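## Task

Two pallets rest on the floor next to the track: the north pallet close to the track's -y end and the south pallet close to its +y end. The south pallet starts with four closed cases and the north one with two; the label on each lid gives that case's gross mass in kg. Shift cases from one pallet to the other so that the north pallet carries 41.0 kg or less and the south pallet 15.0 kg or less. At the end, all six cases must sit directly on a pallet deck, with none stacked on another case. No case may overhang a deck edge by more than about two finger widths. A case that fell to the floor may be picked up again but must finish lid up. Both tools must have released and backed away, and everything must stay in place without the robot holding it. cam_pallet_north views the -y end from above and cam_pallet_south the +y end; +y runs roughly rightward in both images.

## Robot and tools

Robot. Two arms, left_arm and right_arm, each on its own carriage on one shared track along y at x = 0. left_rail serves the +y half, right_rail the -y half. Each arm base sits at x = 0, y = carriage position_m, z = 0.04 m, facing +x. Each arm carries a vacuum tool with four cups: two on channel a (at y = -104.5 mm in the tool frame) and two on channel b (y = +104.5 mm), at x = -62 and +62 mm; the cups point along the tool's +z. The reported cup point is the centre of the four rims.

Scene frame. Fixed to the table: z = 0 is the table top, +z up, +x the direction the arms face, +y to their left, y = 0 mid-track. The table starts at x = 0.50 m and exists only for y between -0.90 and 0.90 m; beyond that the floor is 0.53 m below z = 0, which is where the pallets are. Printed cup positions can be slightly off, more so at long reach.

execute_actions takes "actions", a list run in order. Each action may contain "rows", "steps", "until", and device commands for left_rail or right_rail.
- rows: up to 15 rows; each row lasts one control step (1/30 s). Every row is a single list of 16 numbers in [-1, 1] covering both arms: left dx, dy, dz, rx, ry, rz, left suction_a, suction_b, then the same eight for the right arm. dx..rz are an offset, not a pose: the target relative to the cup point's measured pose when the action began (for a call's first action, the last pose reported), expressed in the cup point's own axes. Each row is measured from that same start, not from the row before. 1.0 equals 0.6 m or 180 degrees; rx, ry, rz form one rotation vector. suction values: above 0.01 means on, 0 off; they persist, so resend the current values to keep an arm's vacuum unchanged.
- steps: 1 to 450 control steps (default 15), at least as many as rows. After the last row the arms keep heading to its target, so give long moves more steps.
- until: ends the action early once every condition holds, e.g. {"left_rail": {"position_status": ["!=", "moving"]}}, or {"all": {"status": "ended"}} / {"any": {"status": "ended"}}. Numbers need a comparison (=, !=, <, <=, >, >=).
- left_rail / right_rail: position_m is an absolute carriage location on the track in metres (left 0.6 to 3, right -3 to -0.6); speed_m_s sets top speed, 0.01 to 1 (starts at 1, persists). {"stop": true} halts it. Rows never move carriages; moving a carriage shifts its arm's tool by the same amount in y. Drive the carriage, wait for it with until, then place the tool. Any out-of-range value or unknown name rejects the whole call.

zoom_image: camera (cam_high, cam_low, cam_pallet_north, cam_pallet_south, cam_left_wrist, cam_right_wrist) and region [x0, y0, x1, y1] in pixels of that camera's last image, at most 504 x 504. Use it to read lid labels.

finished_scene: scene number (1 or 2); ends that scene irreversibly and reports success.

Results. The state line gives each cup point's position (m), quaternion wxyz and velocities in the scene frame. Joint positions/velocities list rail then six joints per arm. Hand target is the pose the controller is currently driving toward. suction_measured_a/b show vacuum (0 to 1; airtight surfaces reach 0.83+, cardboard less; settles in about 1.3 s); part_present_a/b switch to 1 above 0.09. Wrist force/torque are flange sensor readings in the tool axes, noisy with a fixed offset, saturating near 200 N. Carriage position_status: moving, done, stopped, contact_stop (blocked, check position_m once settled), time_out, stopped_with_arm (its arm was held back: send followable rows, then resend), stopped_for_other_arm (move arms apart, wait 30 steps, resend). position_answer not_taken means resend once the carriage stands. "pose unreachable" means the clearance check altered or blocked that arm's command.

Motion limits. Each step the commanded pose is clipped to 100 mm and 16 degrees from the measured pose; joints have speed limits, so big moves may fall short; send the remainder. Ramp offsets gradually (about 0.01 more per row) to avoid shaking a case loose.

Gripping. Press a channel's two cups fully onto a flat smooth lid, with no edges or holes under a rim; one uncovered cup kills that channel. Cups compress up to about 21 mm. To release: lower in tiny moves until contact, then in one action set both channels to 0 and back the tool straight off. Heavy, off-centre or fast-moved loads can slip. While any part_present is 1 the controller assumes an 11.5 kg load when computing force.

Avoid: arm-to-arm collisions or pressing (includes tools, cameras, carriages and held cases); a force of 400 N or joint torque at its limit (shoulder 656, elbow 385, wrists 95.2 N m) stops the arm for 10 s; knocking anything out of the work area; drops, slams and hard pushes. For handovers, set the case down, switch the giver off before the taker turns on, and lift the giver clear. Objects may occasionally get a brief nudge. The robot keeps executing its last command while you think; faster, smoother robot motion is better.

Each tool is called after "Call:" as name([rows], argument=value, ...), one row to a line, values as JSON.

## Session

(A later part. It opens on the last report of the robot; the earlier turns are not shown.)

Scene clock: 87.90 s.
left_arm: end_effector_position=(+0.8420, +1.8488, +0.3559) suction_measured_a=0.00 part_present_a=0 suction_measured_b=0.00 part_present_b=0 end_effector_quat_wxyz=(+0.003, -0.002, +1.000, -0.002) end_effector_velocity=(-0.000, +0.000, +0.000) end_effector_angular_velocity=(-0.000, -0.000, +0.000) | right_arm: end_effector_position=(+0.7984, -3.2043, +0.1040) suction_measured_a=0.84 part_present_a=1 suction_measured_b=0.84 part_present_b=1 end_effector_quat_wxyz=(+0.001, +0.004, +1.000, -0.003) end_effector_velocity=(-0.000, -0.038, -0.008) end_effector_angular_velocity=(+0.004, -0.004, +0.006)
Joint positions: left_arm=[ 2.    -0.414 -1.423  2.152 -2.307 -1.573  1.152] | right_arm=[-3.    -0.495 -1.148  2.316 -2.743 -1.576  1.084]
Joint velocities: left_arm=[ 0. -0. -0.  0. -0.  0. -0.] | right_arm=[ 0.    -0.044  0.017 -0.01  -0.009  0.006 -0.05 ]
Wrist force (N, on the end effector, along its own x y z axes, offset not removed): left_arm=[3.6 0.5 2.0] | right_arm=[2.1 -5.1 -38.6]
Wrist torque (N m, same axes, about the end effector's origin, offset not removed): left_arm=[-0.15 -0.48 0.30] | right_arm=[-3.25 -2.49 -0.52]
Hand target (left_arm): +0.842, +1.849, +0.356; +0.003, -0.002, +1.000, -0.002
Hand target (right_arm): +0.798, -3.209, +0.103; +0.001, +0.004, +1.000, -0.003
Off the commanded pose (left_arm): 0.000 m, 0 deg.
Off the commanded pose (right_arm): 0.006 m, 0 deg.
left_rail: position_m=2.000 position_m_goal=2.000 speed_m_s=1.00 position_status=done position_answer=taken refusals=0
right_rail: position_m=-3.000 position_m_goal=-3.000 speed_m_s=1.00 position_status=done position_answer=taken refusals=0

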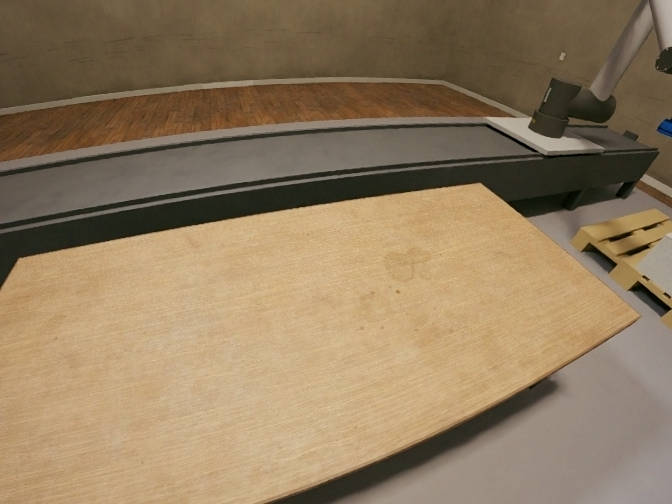

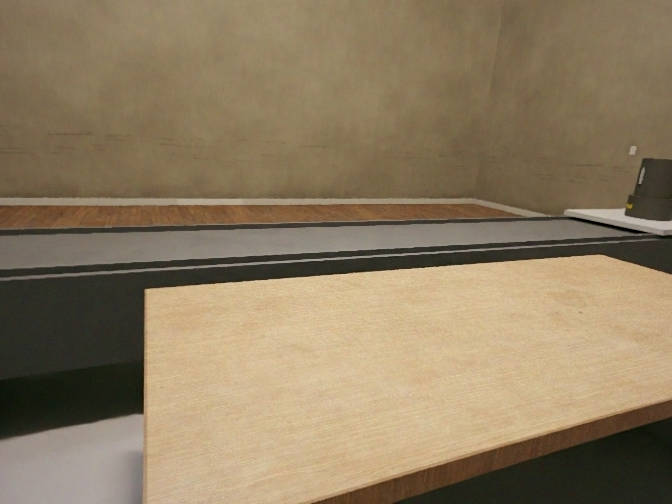

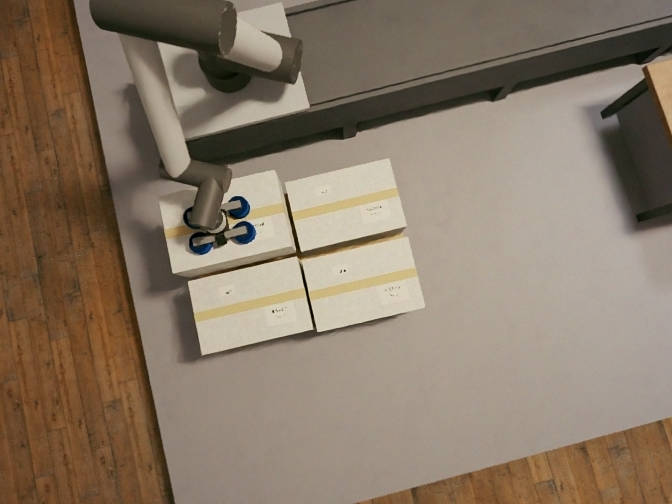

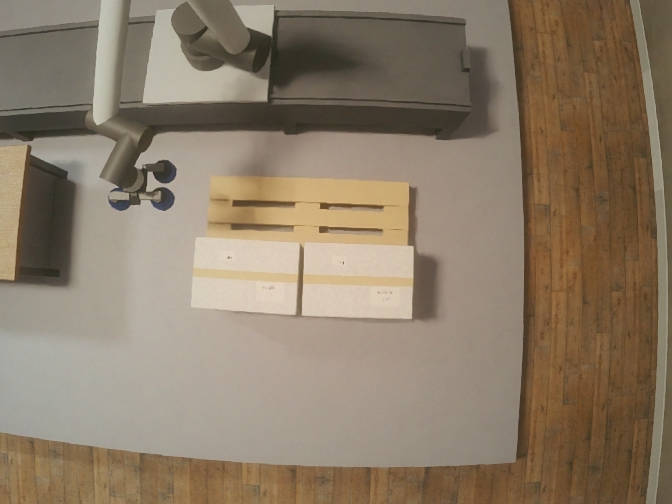

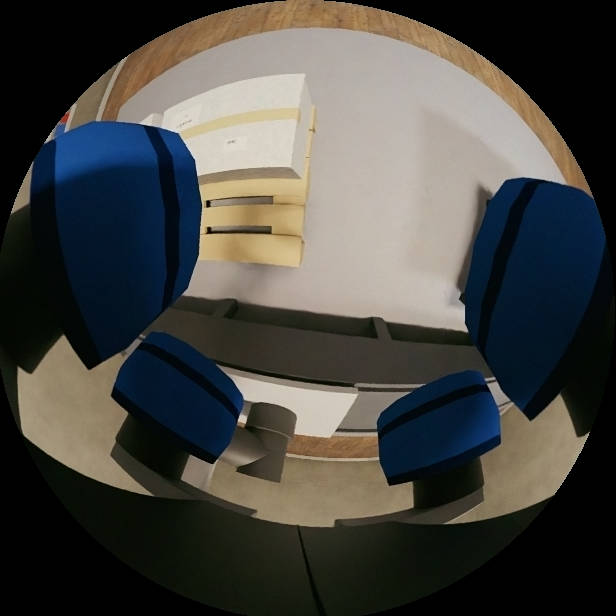

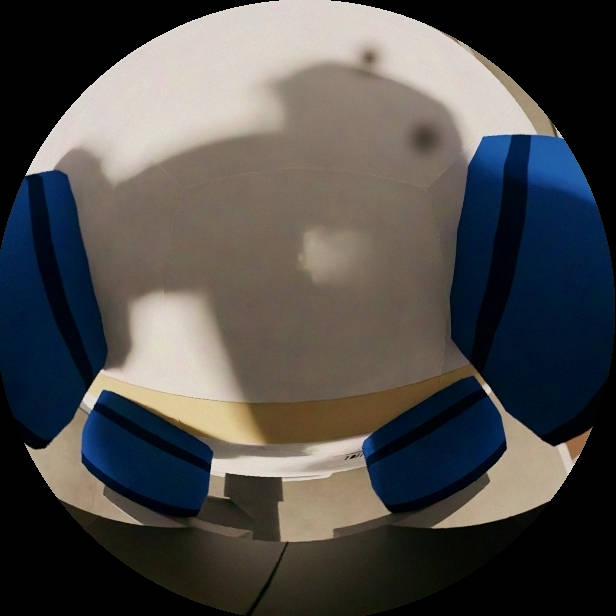

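Call:
execute_actions([
  {"rows":[[0,0,0,0,0,0,0,0,0,0,0.03,0,0,0,1,1],[0,0,0,0,0,0,0,0,0,0,0.06,0,0,0,1,1],[0,0,0,0,0,0,0,0,0,0,0.1,0,0,0,1,1],[0,0,0,0,0,0,0,0,0,0,0.15,0,0,0,1,1],[0,0,0,0,0,0,0,0,0,0,0.2,0,0,0,1,1],[0,0,0,0,0,0,0,0,0,0,0.22,0,0,0,1,1]],"steps":35},
])

Scene clock: 89.87 s.
left_arm: end_effector_position=(+0.8420, +1.8488, +0.3559) suction_measured_a=0.00 part_present_a=0 suction_measured_b=0.00 part_present_b=0 end_effector_quat_wxyz=(+0.003, -0.002, +1.000, -0.002) end_effector_velocity=(-0.000, +0.000, +0.000) end_effector_angular_velocity=(-0.000, -0.000, +0.000) | right_arm: end_effector_position=(+0.7987, -3.2052, -0.0277) suction_measured_a=0.84 part_present_a=1 suction_measured_b=0.84 part_present_b=1 end_effector_quat_wxyz=(+0.001, +0.004, +1.000, -0.003) end_effector_velocity=(+0.000, -0.000, -0.001) end_effector_angular_velocity=(-0.000, -0.000, +0.000)
Joint positions: left_arm=[ 2.    -0.414 -1.423  2.152 -2.307 -1.573  1.152] | right_arm=[-3.    -0.496 -0.947  2.33  -2.957 -1.576  1.083]
Joint velocities: left_arm=[ 0.  0. -0.  0. -0. -0.  0.] | right_arm=[ 0.     0.     0.001 -0.    -0.001 -0.     0.   ]
Wrist force (N, on the end effector, along its own x y z axes, offset not removed): left_arm=[6.0 -2.8 2.8] | right_arm=[2.1 1.8 -39.2]
Wrist torque (N m, same axes, about the end effector's origin, offset not removed): left_arm=[-0.66 -0.77 0.35] | right_arm=[-2.82 -2.44 -0.58]
Hand target (left_arm): +0.842, +1.849, +0.356; +0.003, -0.002, +1.000, -0.002
Hand target (right_arm): +0.799, -3.205, -0.028; +0.001, +0.004, +1.000, -0.003
Off the commanded pose (left_arm): 0.000 m, 0 deg.
Off the commanded pose (right_arm): 0.000 m, 0 deg.
left_rail: position_m=2.000 position_m_goal=2.000 speed_m_s=1.00 position_status=done position_answer=taken refusals=0
right_rail: position_m=-3.000 position_m_goal=-3.000 speed_m_s=1.00 position_status=done position_answer=taken refusals=0

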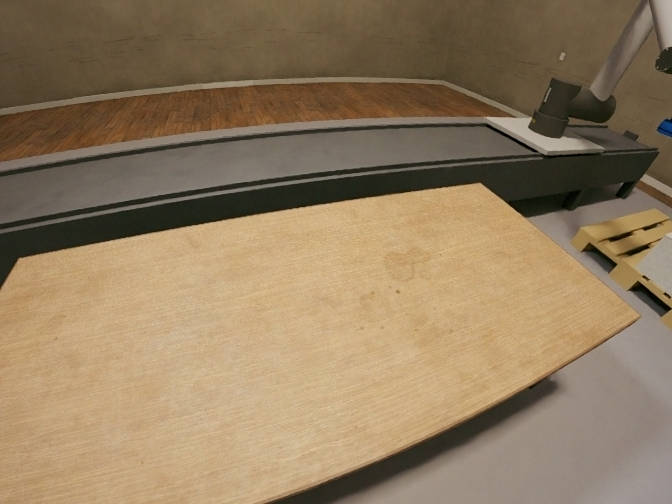

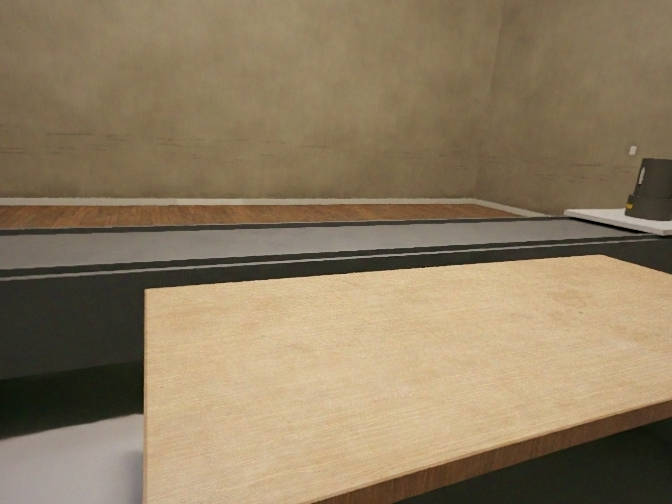

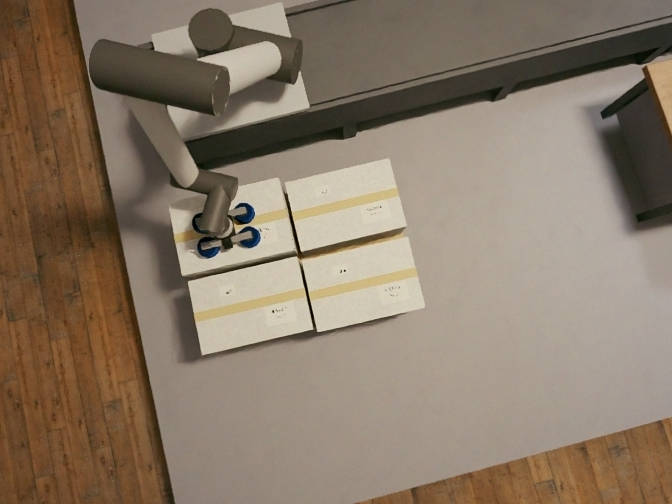

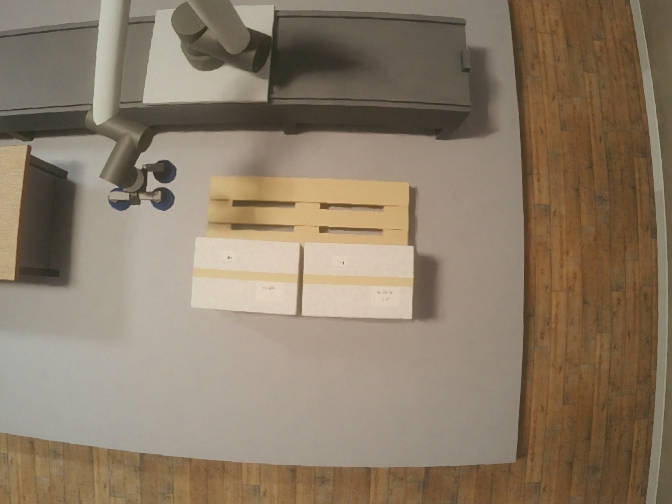

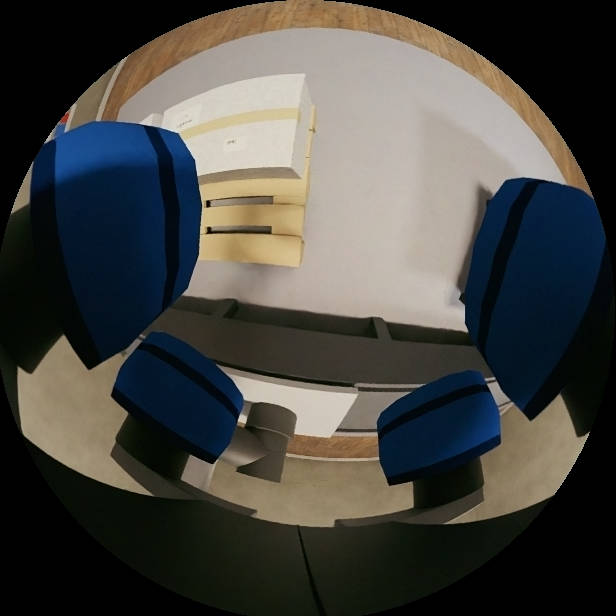

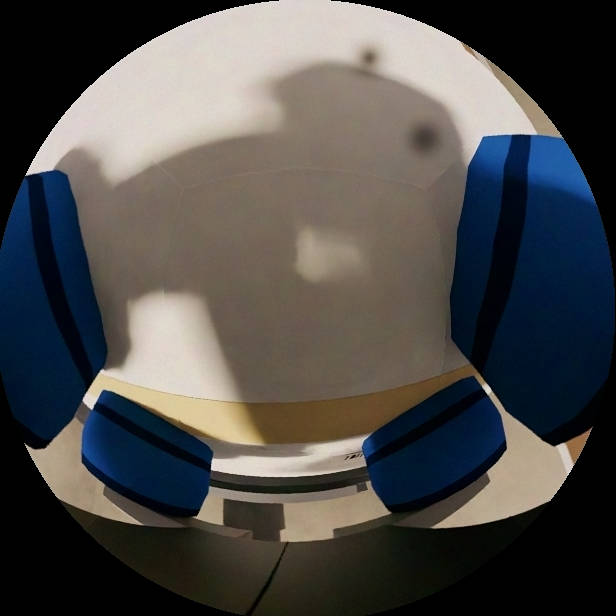

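Call:
zoom_image(camera="cam_pallet_north", region=[130,140,450,380])

Region (130, 140, 450, 380) of cam_pallet_north's 672x504 image, scaled by 1.575, with more detail than that image has; it fills the top 378 rows of this view, and the rest is white.

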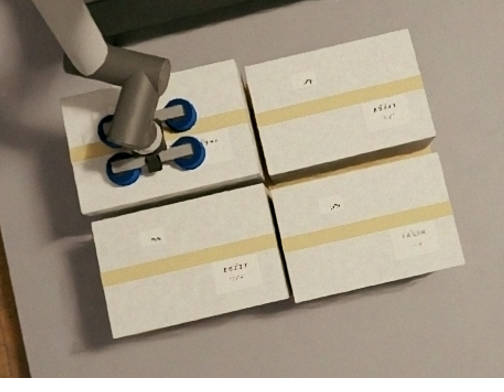

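Call:
execute_actions([
  {"rows":[[0,0,0,0,0,0,0,0,0,0,0.03,0,0,0,1,1],[0,0,0,0,0,0,0,0,0,0,0.06,0,0,0,1,1],[0,0,0,0,0,0,0,0,0,0,0.1,0,0,0,1,1],[0,0,0,0,0,0,0,0,0,0,0.14,0,0,0,1,1],[0,0,0,0,0,0,0,0,0,0,0.17,0,0,0,1,1],[0,0,0,0,0,0,0,0,0,0,0.19,0,0,0,1,1],[0,0,0,0,0,0,0,0,0,0,0.205,0,0,0,1,1],[0,0,0,0,0,0,0,0,0,0,0.213,0,0,0,1,1]],"steps":35},
])

Call:
zoom_image(camera="cam_pallet_north", region=[130,140,450,380])

Scene clock: 91.60 s.
left_arm: end_effector_position=(+0.8420, +1.8488, +0.3559) suction_measured_a=0.00 part_present_a=0 suction_measured_b=0.00 part_present_b=0 end_effector_quat_wxyz=(+0.003, -0.002, +1.000, -0.002) end_effector_velocity=(-0.000, +0.000, +0.000) end_effector_angular_velocity=(-0.000, -0.000, +0.000) | right_arm: end_effector_position=(+0.7991, -3.2061, -0.1552) suction_measured_a=0.84 part_present_a=1 suction_measured_b=0.84 part_present_b=1 end_effector_quat_wxyz=(+0.001, +0.004, +1.000, -0.003) end_effector_velocity=(+0.000, +0.000, -0.001) end_effector_angular_velocity=(+0.000, -0.000, +0.000)
Joint positions: left_arm=[ 2.    -0.414 -1.423  2.152 -2.307 -1.573  1.152] | right_arm=[-3.    -0.497 -0.746  2.307 -3.136 -1.576  1.082]
Joint velocities: left_arm=[ 0. -0. -0.  0. -0.  0. -0.] | right_arm=[ 0.     0.     0.001 -0.    -0.001  0.     0.   ]
Wrist force (N, on the end effector, along its own x y z axes, offset not removed): left_arm=[4.6 -1.4 2.5] | right_arm=[0.2 2.7 -41.8]
Wrist torque (N m, same axes, about the end effector's origin, offset not removed): left_arm=[-0.45 -0.61 0.36] | right_arm=[-2.79 -2.20 -0.44]
Hand target (left_arm): +0.842, +1.849, +0.356; +0.003, -0.002, +1.000, -0.002
Hand target (right_arm): +0.799, -3.206, -0.155; +0.001, +0.004, +1.000, -0.003
Off the commanded pose (left_arm): 0.000 m, 0 deg.
Off the commanded pose (right_arm): 0.000 m, 0 deg.
left_rail: position_m=2.000 position_m_goal=2.000 speed_m_s=1.00 position_status=done position_answer=taken refusals=0
right_rail: position_m=-3.000 position_m_goal=-3.000 speed_m_s=1.00 position_status=done position_answer=taken refusals=0

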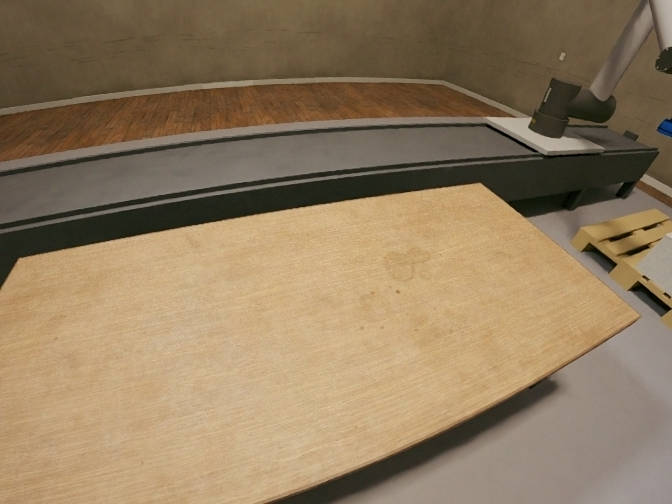

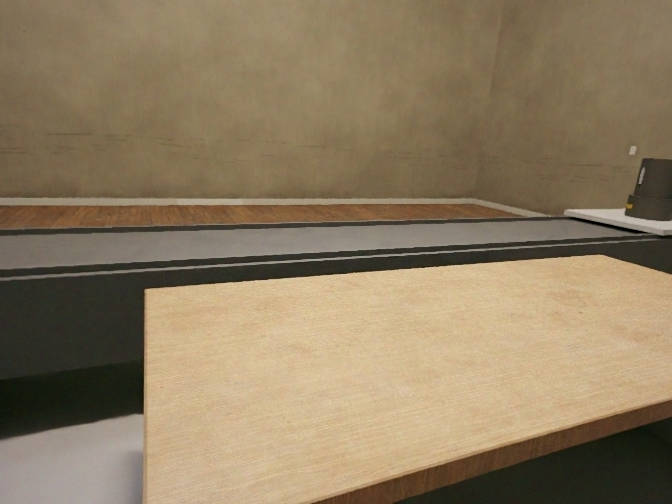

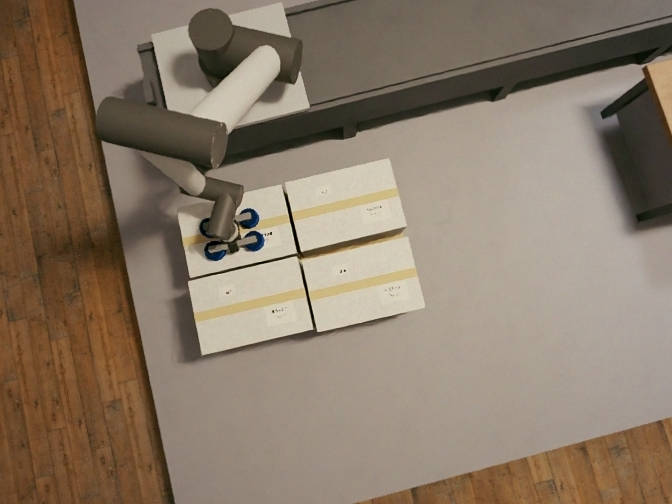

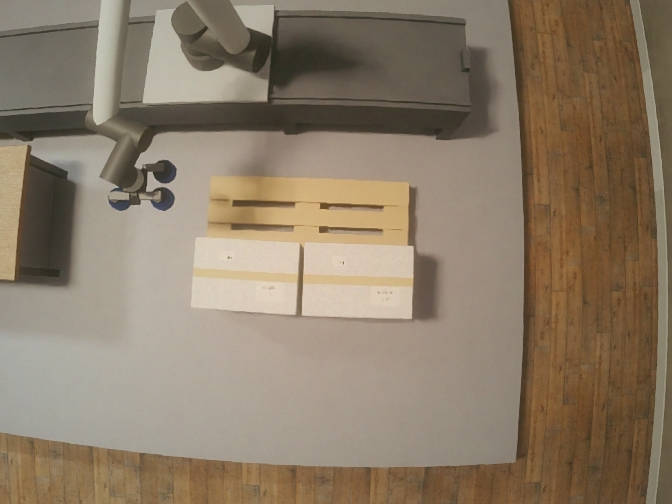

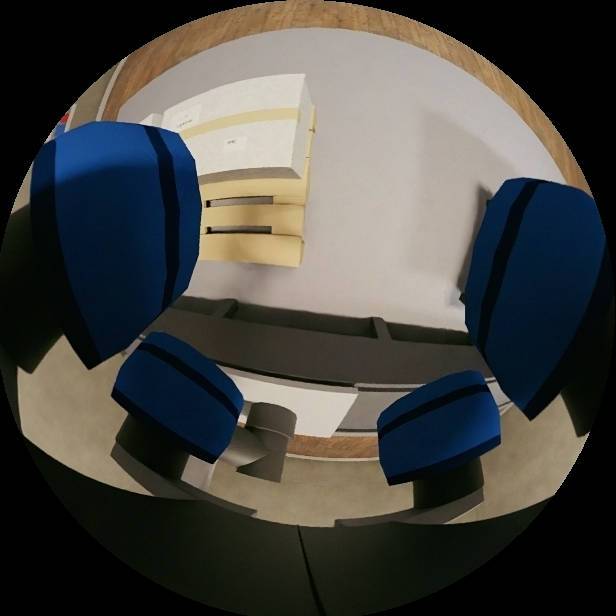

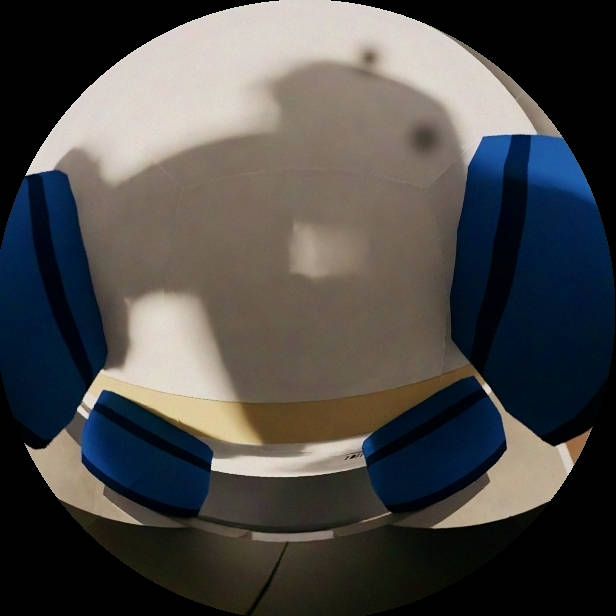

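Region (130, 140, 450, 380) of cam_pallet_north's 672x504 image, scaled by 1.575, with more detail than that image has; it fills the top 378 rows of this view, and the rest is white.

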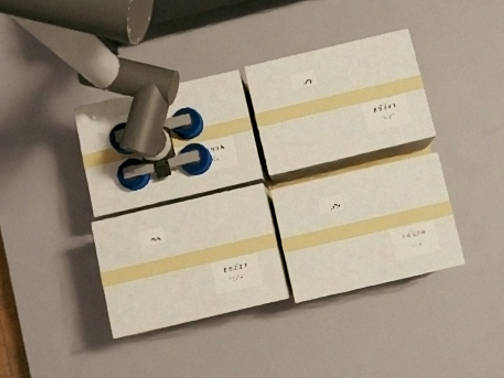

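Call:
execute_actions([
  {"rows":[[0,0,0,0,0,0,0,0,0,0,0.004,0,0,0,1,1],[0,0,0,0,0,0,0,0,0,0,0.008,0,0,0,1,1]],"steps":10},
  {"rows":[[0,0,0,0,0,0,0,0,0,0,-0.01,0,0,0,0,0],[0,0,0,0,0,0,0,0,0,0,-0.03,0,0,0,0,0],[0,0,0,0,0,0,0,0,0,0,-0.05,0,0,0,0,0],[0,0,0,0,0,0,0,0,0,0,-0.08,0,0,0,0,0],[0,0,0,0,0,0,0,0,0,0,-0.12,0,0,0,0,0],[0,0,0,0,0,0,0,0,0,0,-0.2,0,0,0,0,0],[0,0,0,0,0,0,0,0,0,0,-0.3,0,0,0,0,0],[0,0,0,0,0,0,0,0,0,0,-0.4,0,0,0,0,0],[0,0,0,0,0,0,0,0,0,0.2,-0.5,0,0,0,0,0],[0,0,0,0,0,0,0,0,0,0.3,-0.6,0,0,0,0,0]],"steps":45},
])

Call:
zoom_image(camera="cam_pallet_north", region=[130,140,450,380])

Scene clock: 93.77 s.
left_arm: end_effector_position=(+0.8420, +1.8488, +0.3559) suction_measured_a=0.00 part_present_a=0 suction_measured_b=0.00 part_present_b=0 end_effector_quat_wxyz=(+0.003, -0.002, +1.000, -0.002) end_effector_velocity=(+0.000, -0.000, -0.000) end_effector_angular_velocity=(+0.000, +0.000, -0.000) | right_arm: end_effector_position=(+0.7996, -3.0246, +0.1976) suction_measured_a=0.00 part_present_a=0 suction_measured_b=0.00 part_present_b=0 end_effector_quat_wxyz=(+0.001, +0.004, +1.000, -0.003) end_effector_velocity=(+0.000, +0.004, +0.009) end_effector_angular_velocity=(+0.001, +0.005, -0.001)
Joint positions: left_arm=[ 2.    -0.414 -1.423  2.152 -2.307 -1.573  1.152] | right_arm=[-3.    -0.283 -1.297  2.317 -2.594 -1.577  1.296]
Joint velocities: left_arm=[ 0. -0.  0. -0.  0. -0.  0.] | right_arm=[ 0.     0.006 -0.012 -0.006  0.023 -0.001  0.007]
Wrist force (N, on the end effector, along its own x y z axes, offset not removed): left_arm=[3.9 -1.0 1.7] | right_arm=[1.5 -0.5 -1.9]
Wrist torque (N m, same axes, about the end effector's origin, offset not removed): left_arm=[-0.34 -0.42 0.34] | right_arm=[-0.62 -0.67 -0.36]
Hand target (left_arm): +0.842, +1.849, +0.356; +0.003, -0.002, +1.000, -0.002
Hand target (right_arm): +0.800, -3.024, +0.199; +0.000, +0.004, +1.000, -0.003
Off the commanded pose (left_arm): 0.000 m, 0 deg.
Off the commanded pose (right_arm): 0.002 m, 0 deg.
left_rail: position_m=2.000 position_m_goal=2.000 speed_m_s=1.00 position_status=done position_answer=taken refusals=0
right_rail: position_m=-3.000 position_m_goal=-3.000 speed_m_s=1.00 position_status=done position_answer=taken refusals=0

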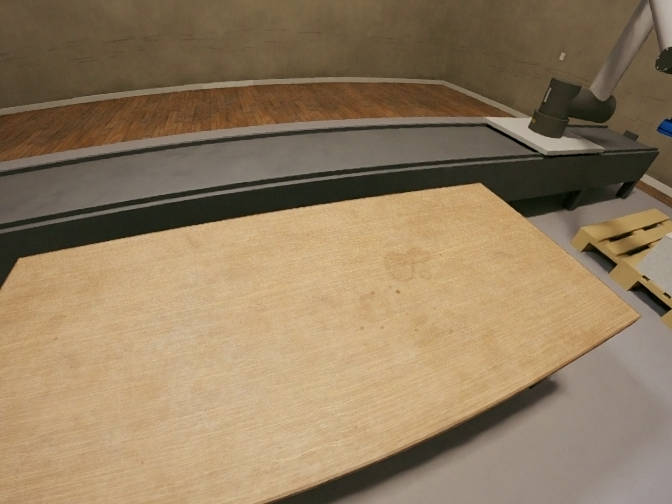

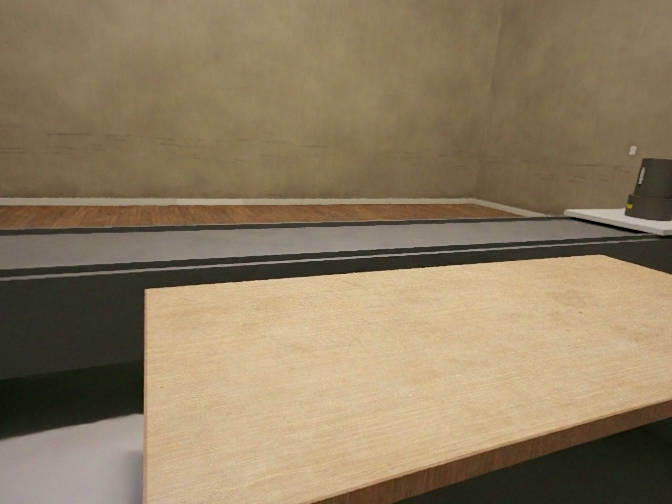

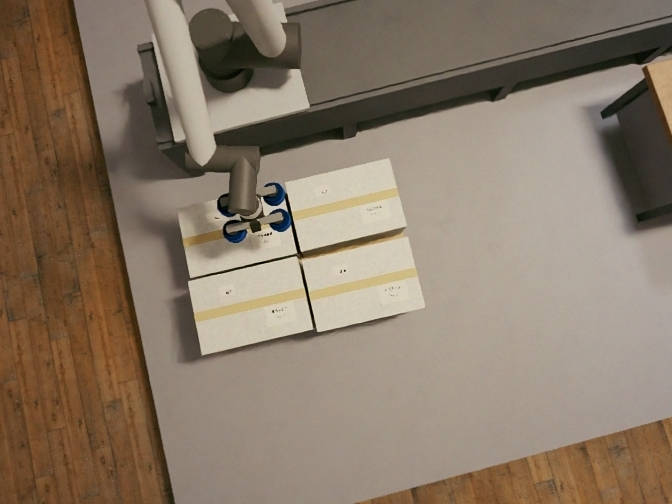

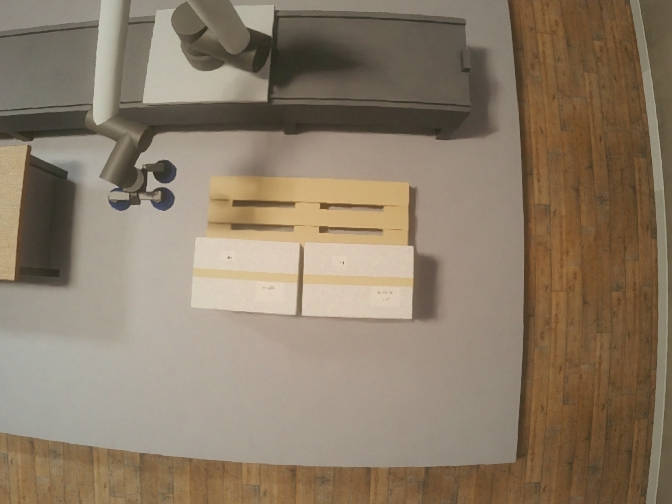

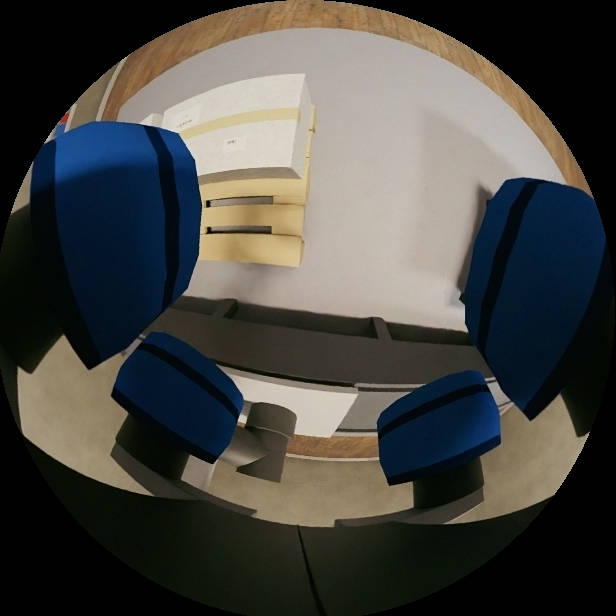

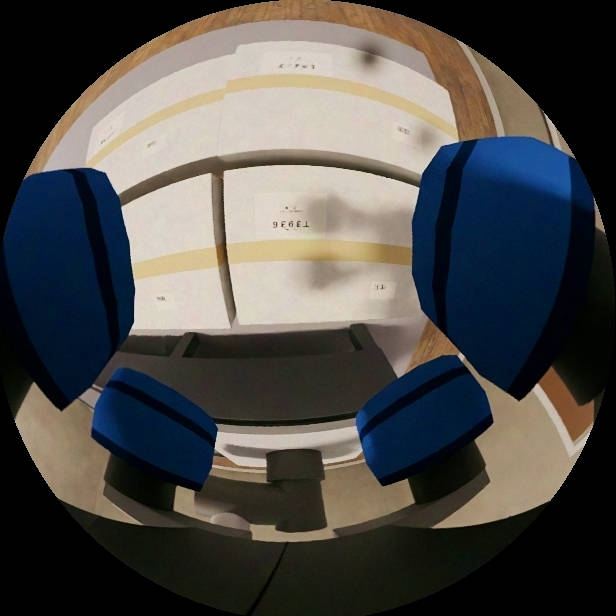

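Region (130, 140, 450, 380) of cam_pallet_north's 672x504 image, scaled by 1.575, with more detail than that image has; it fills the top 378 rows of this view, and the rest is white.

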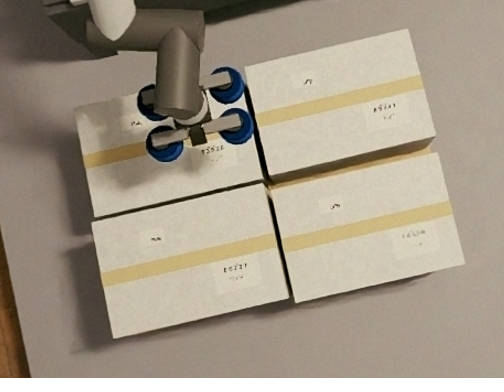

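Call:
finished_scene(scene=1)

The scene is finished: the task was done.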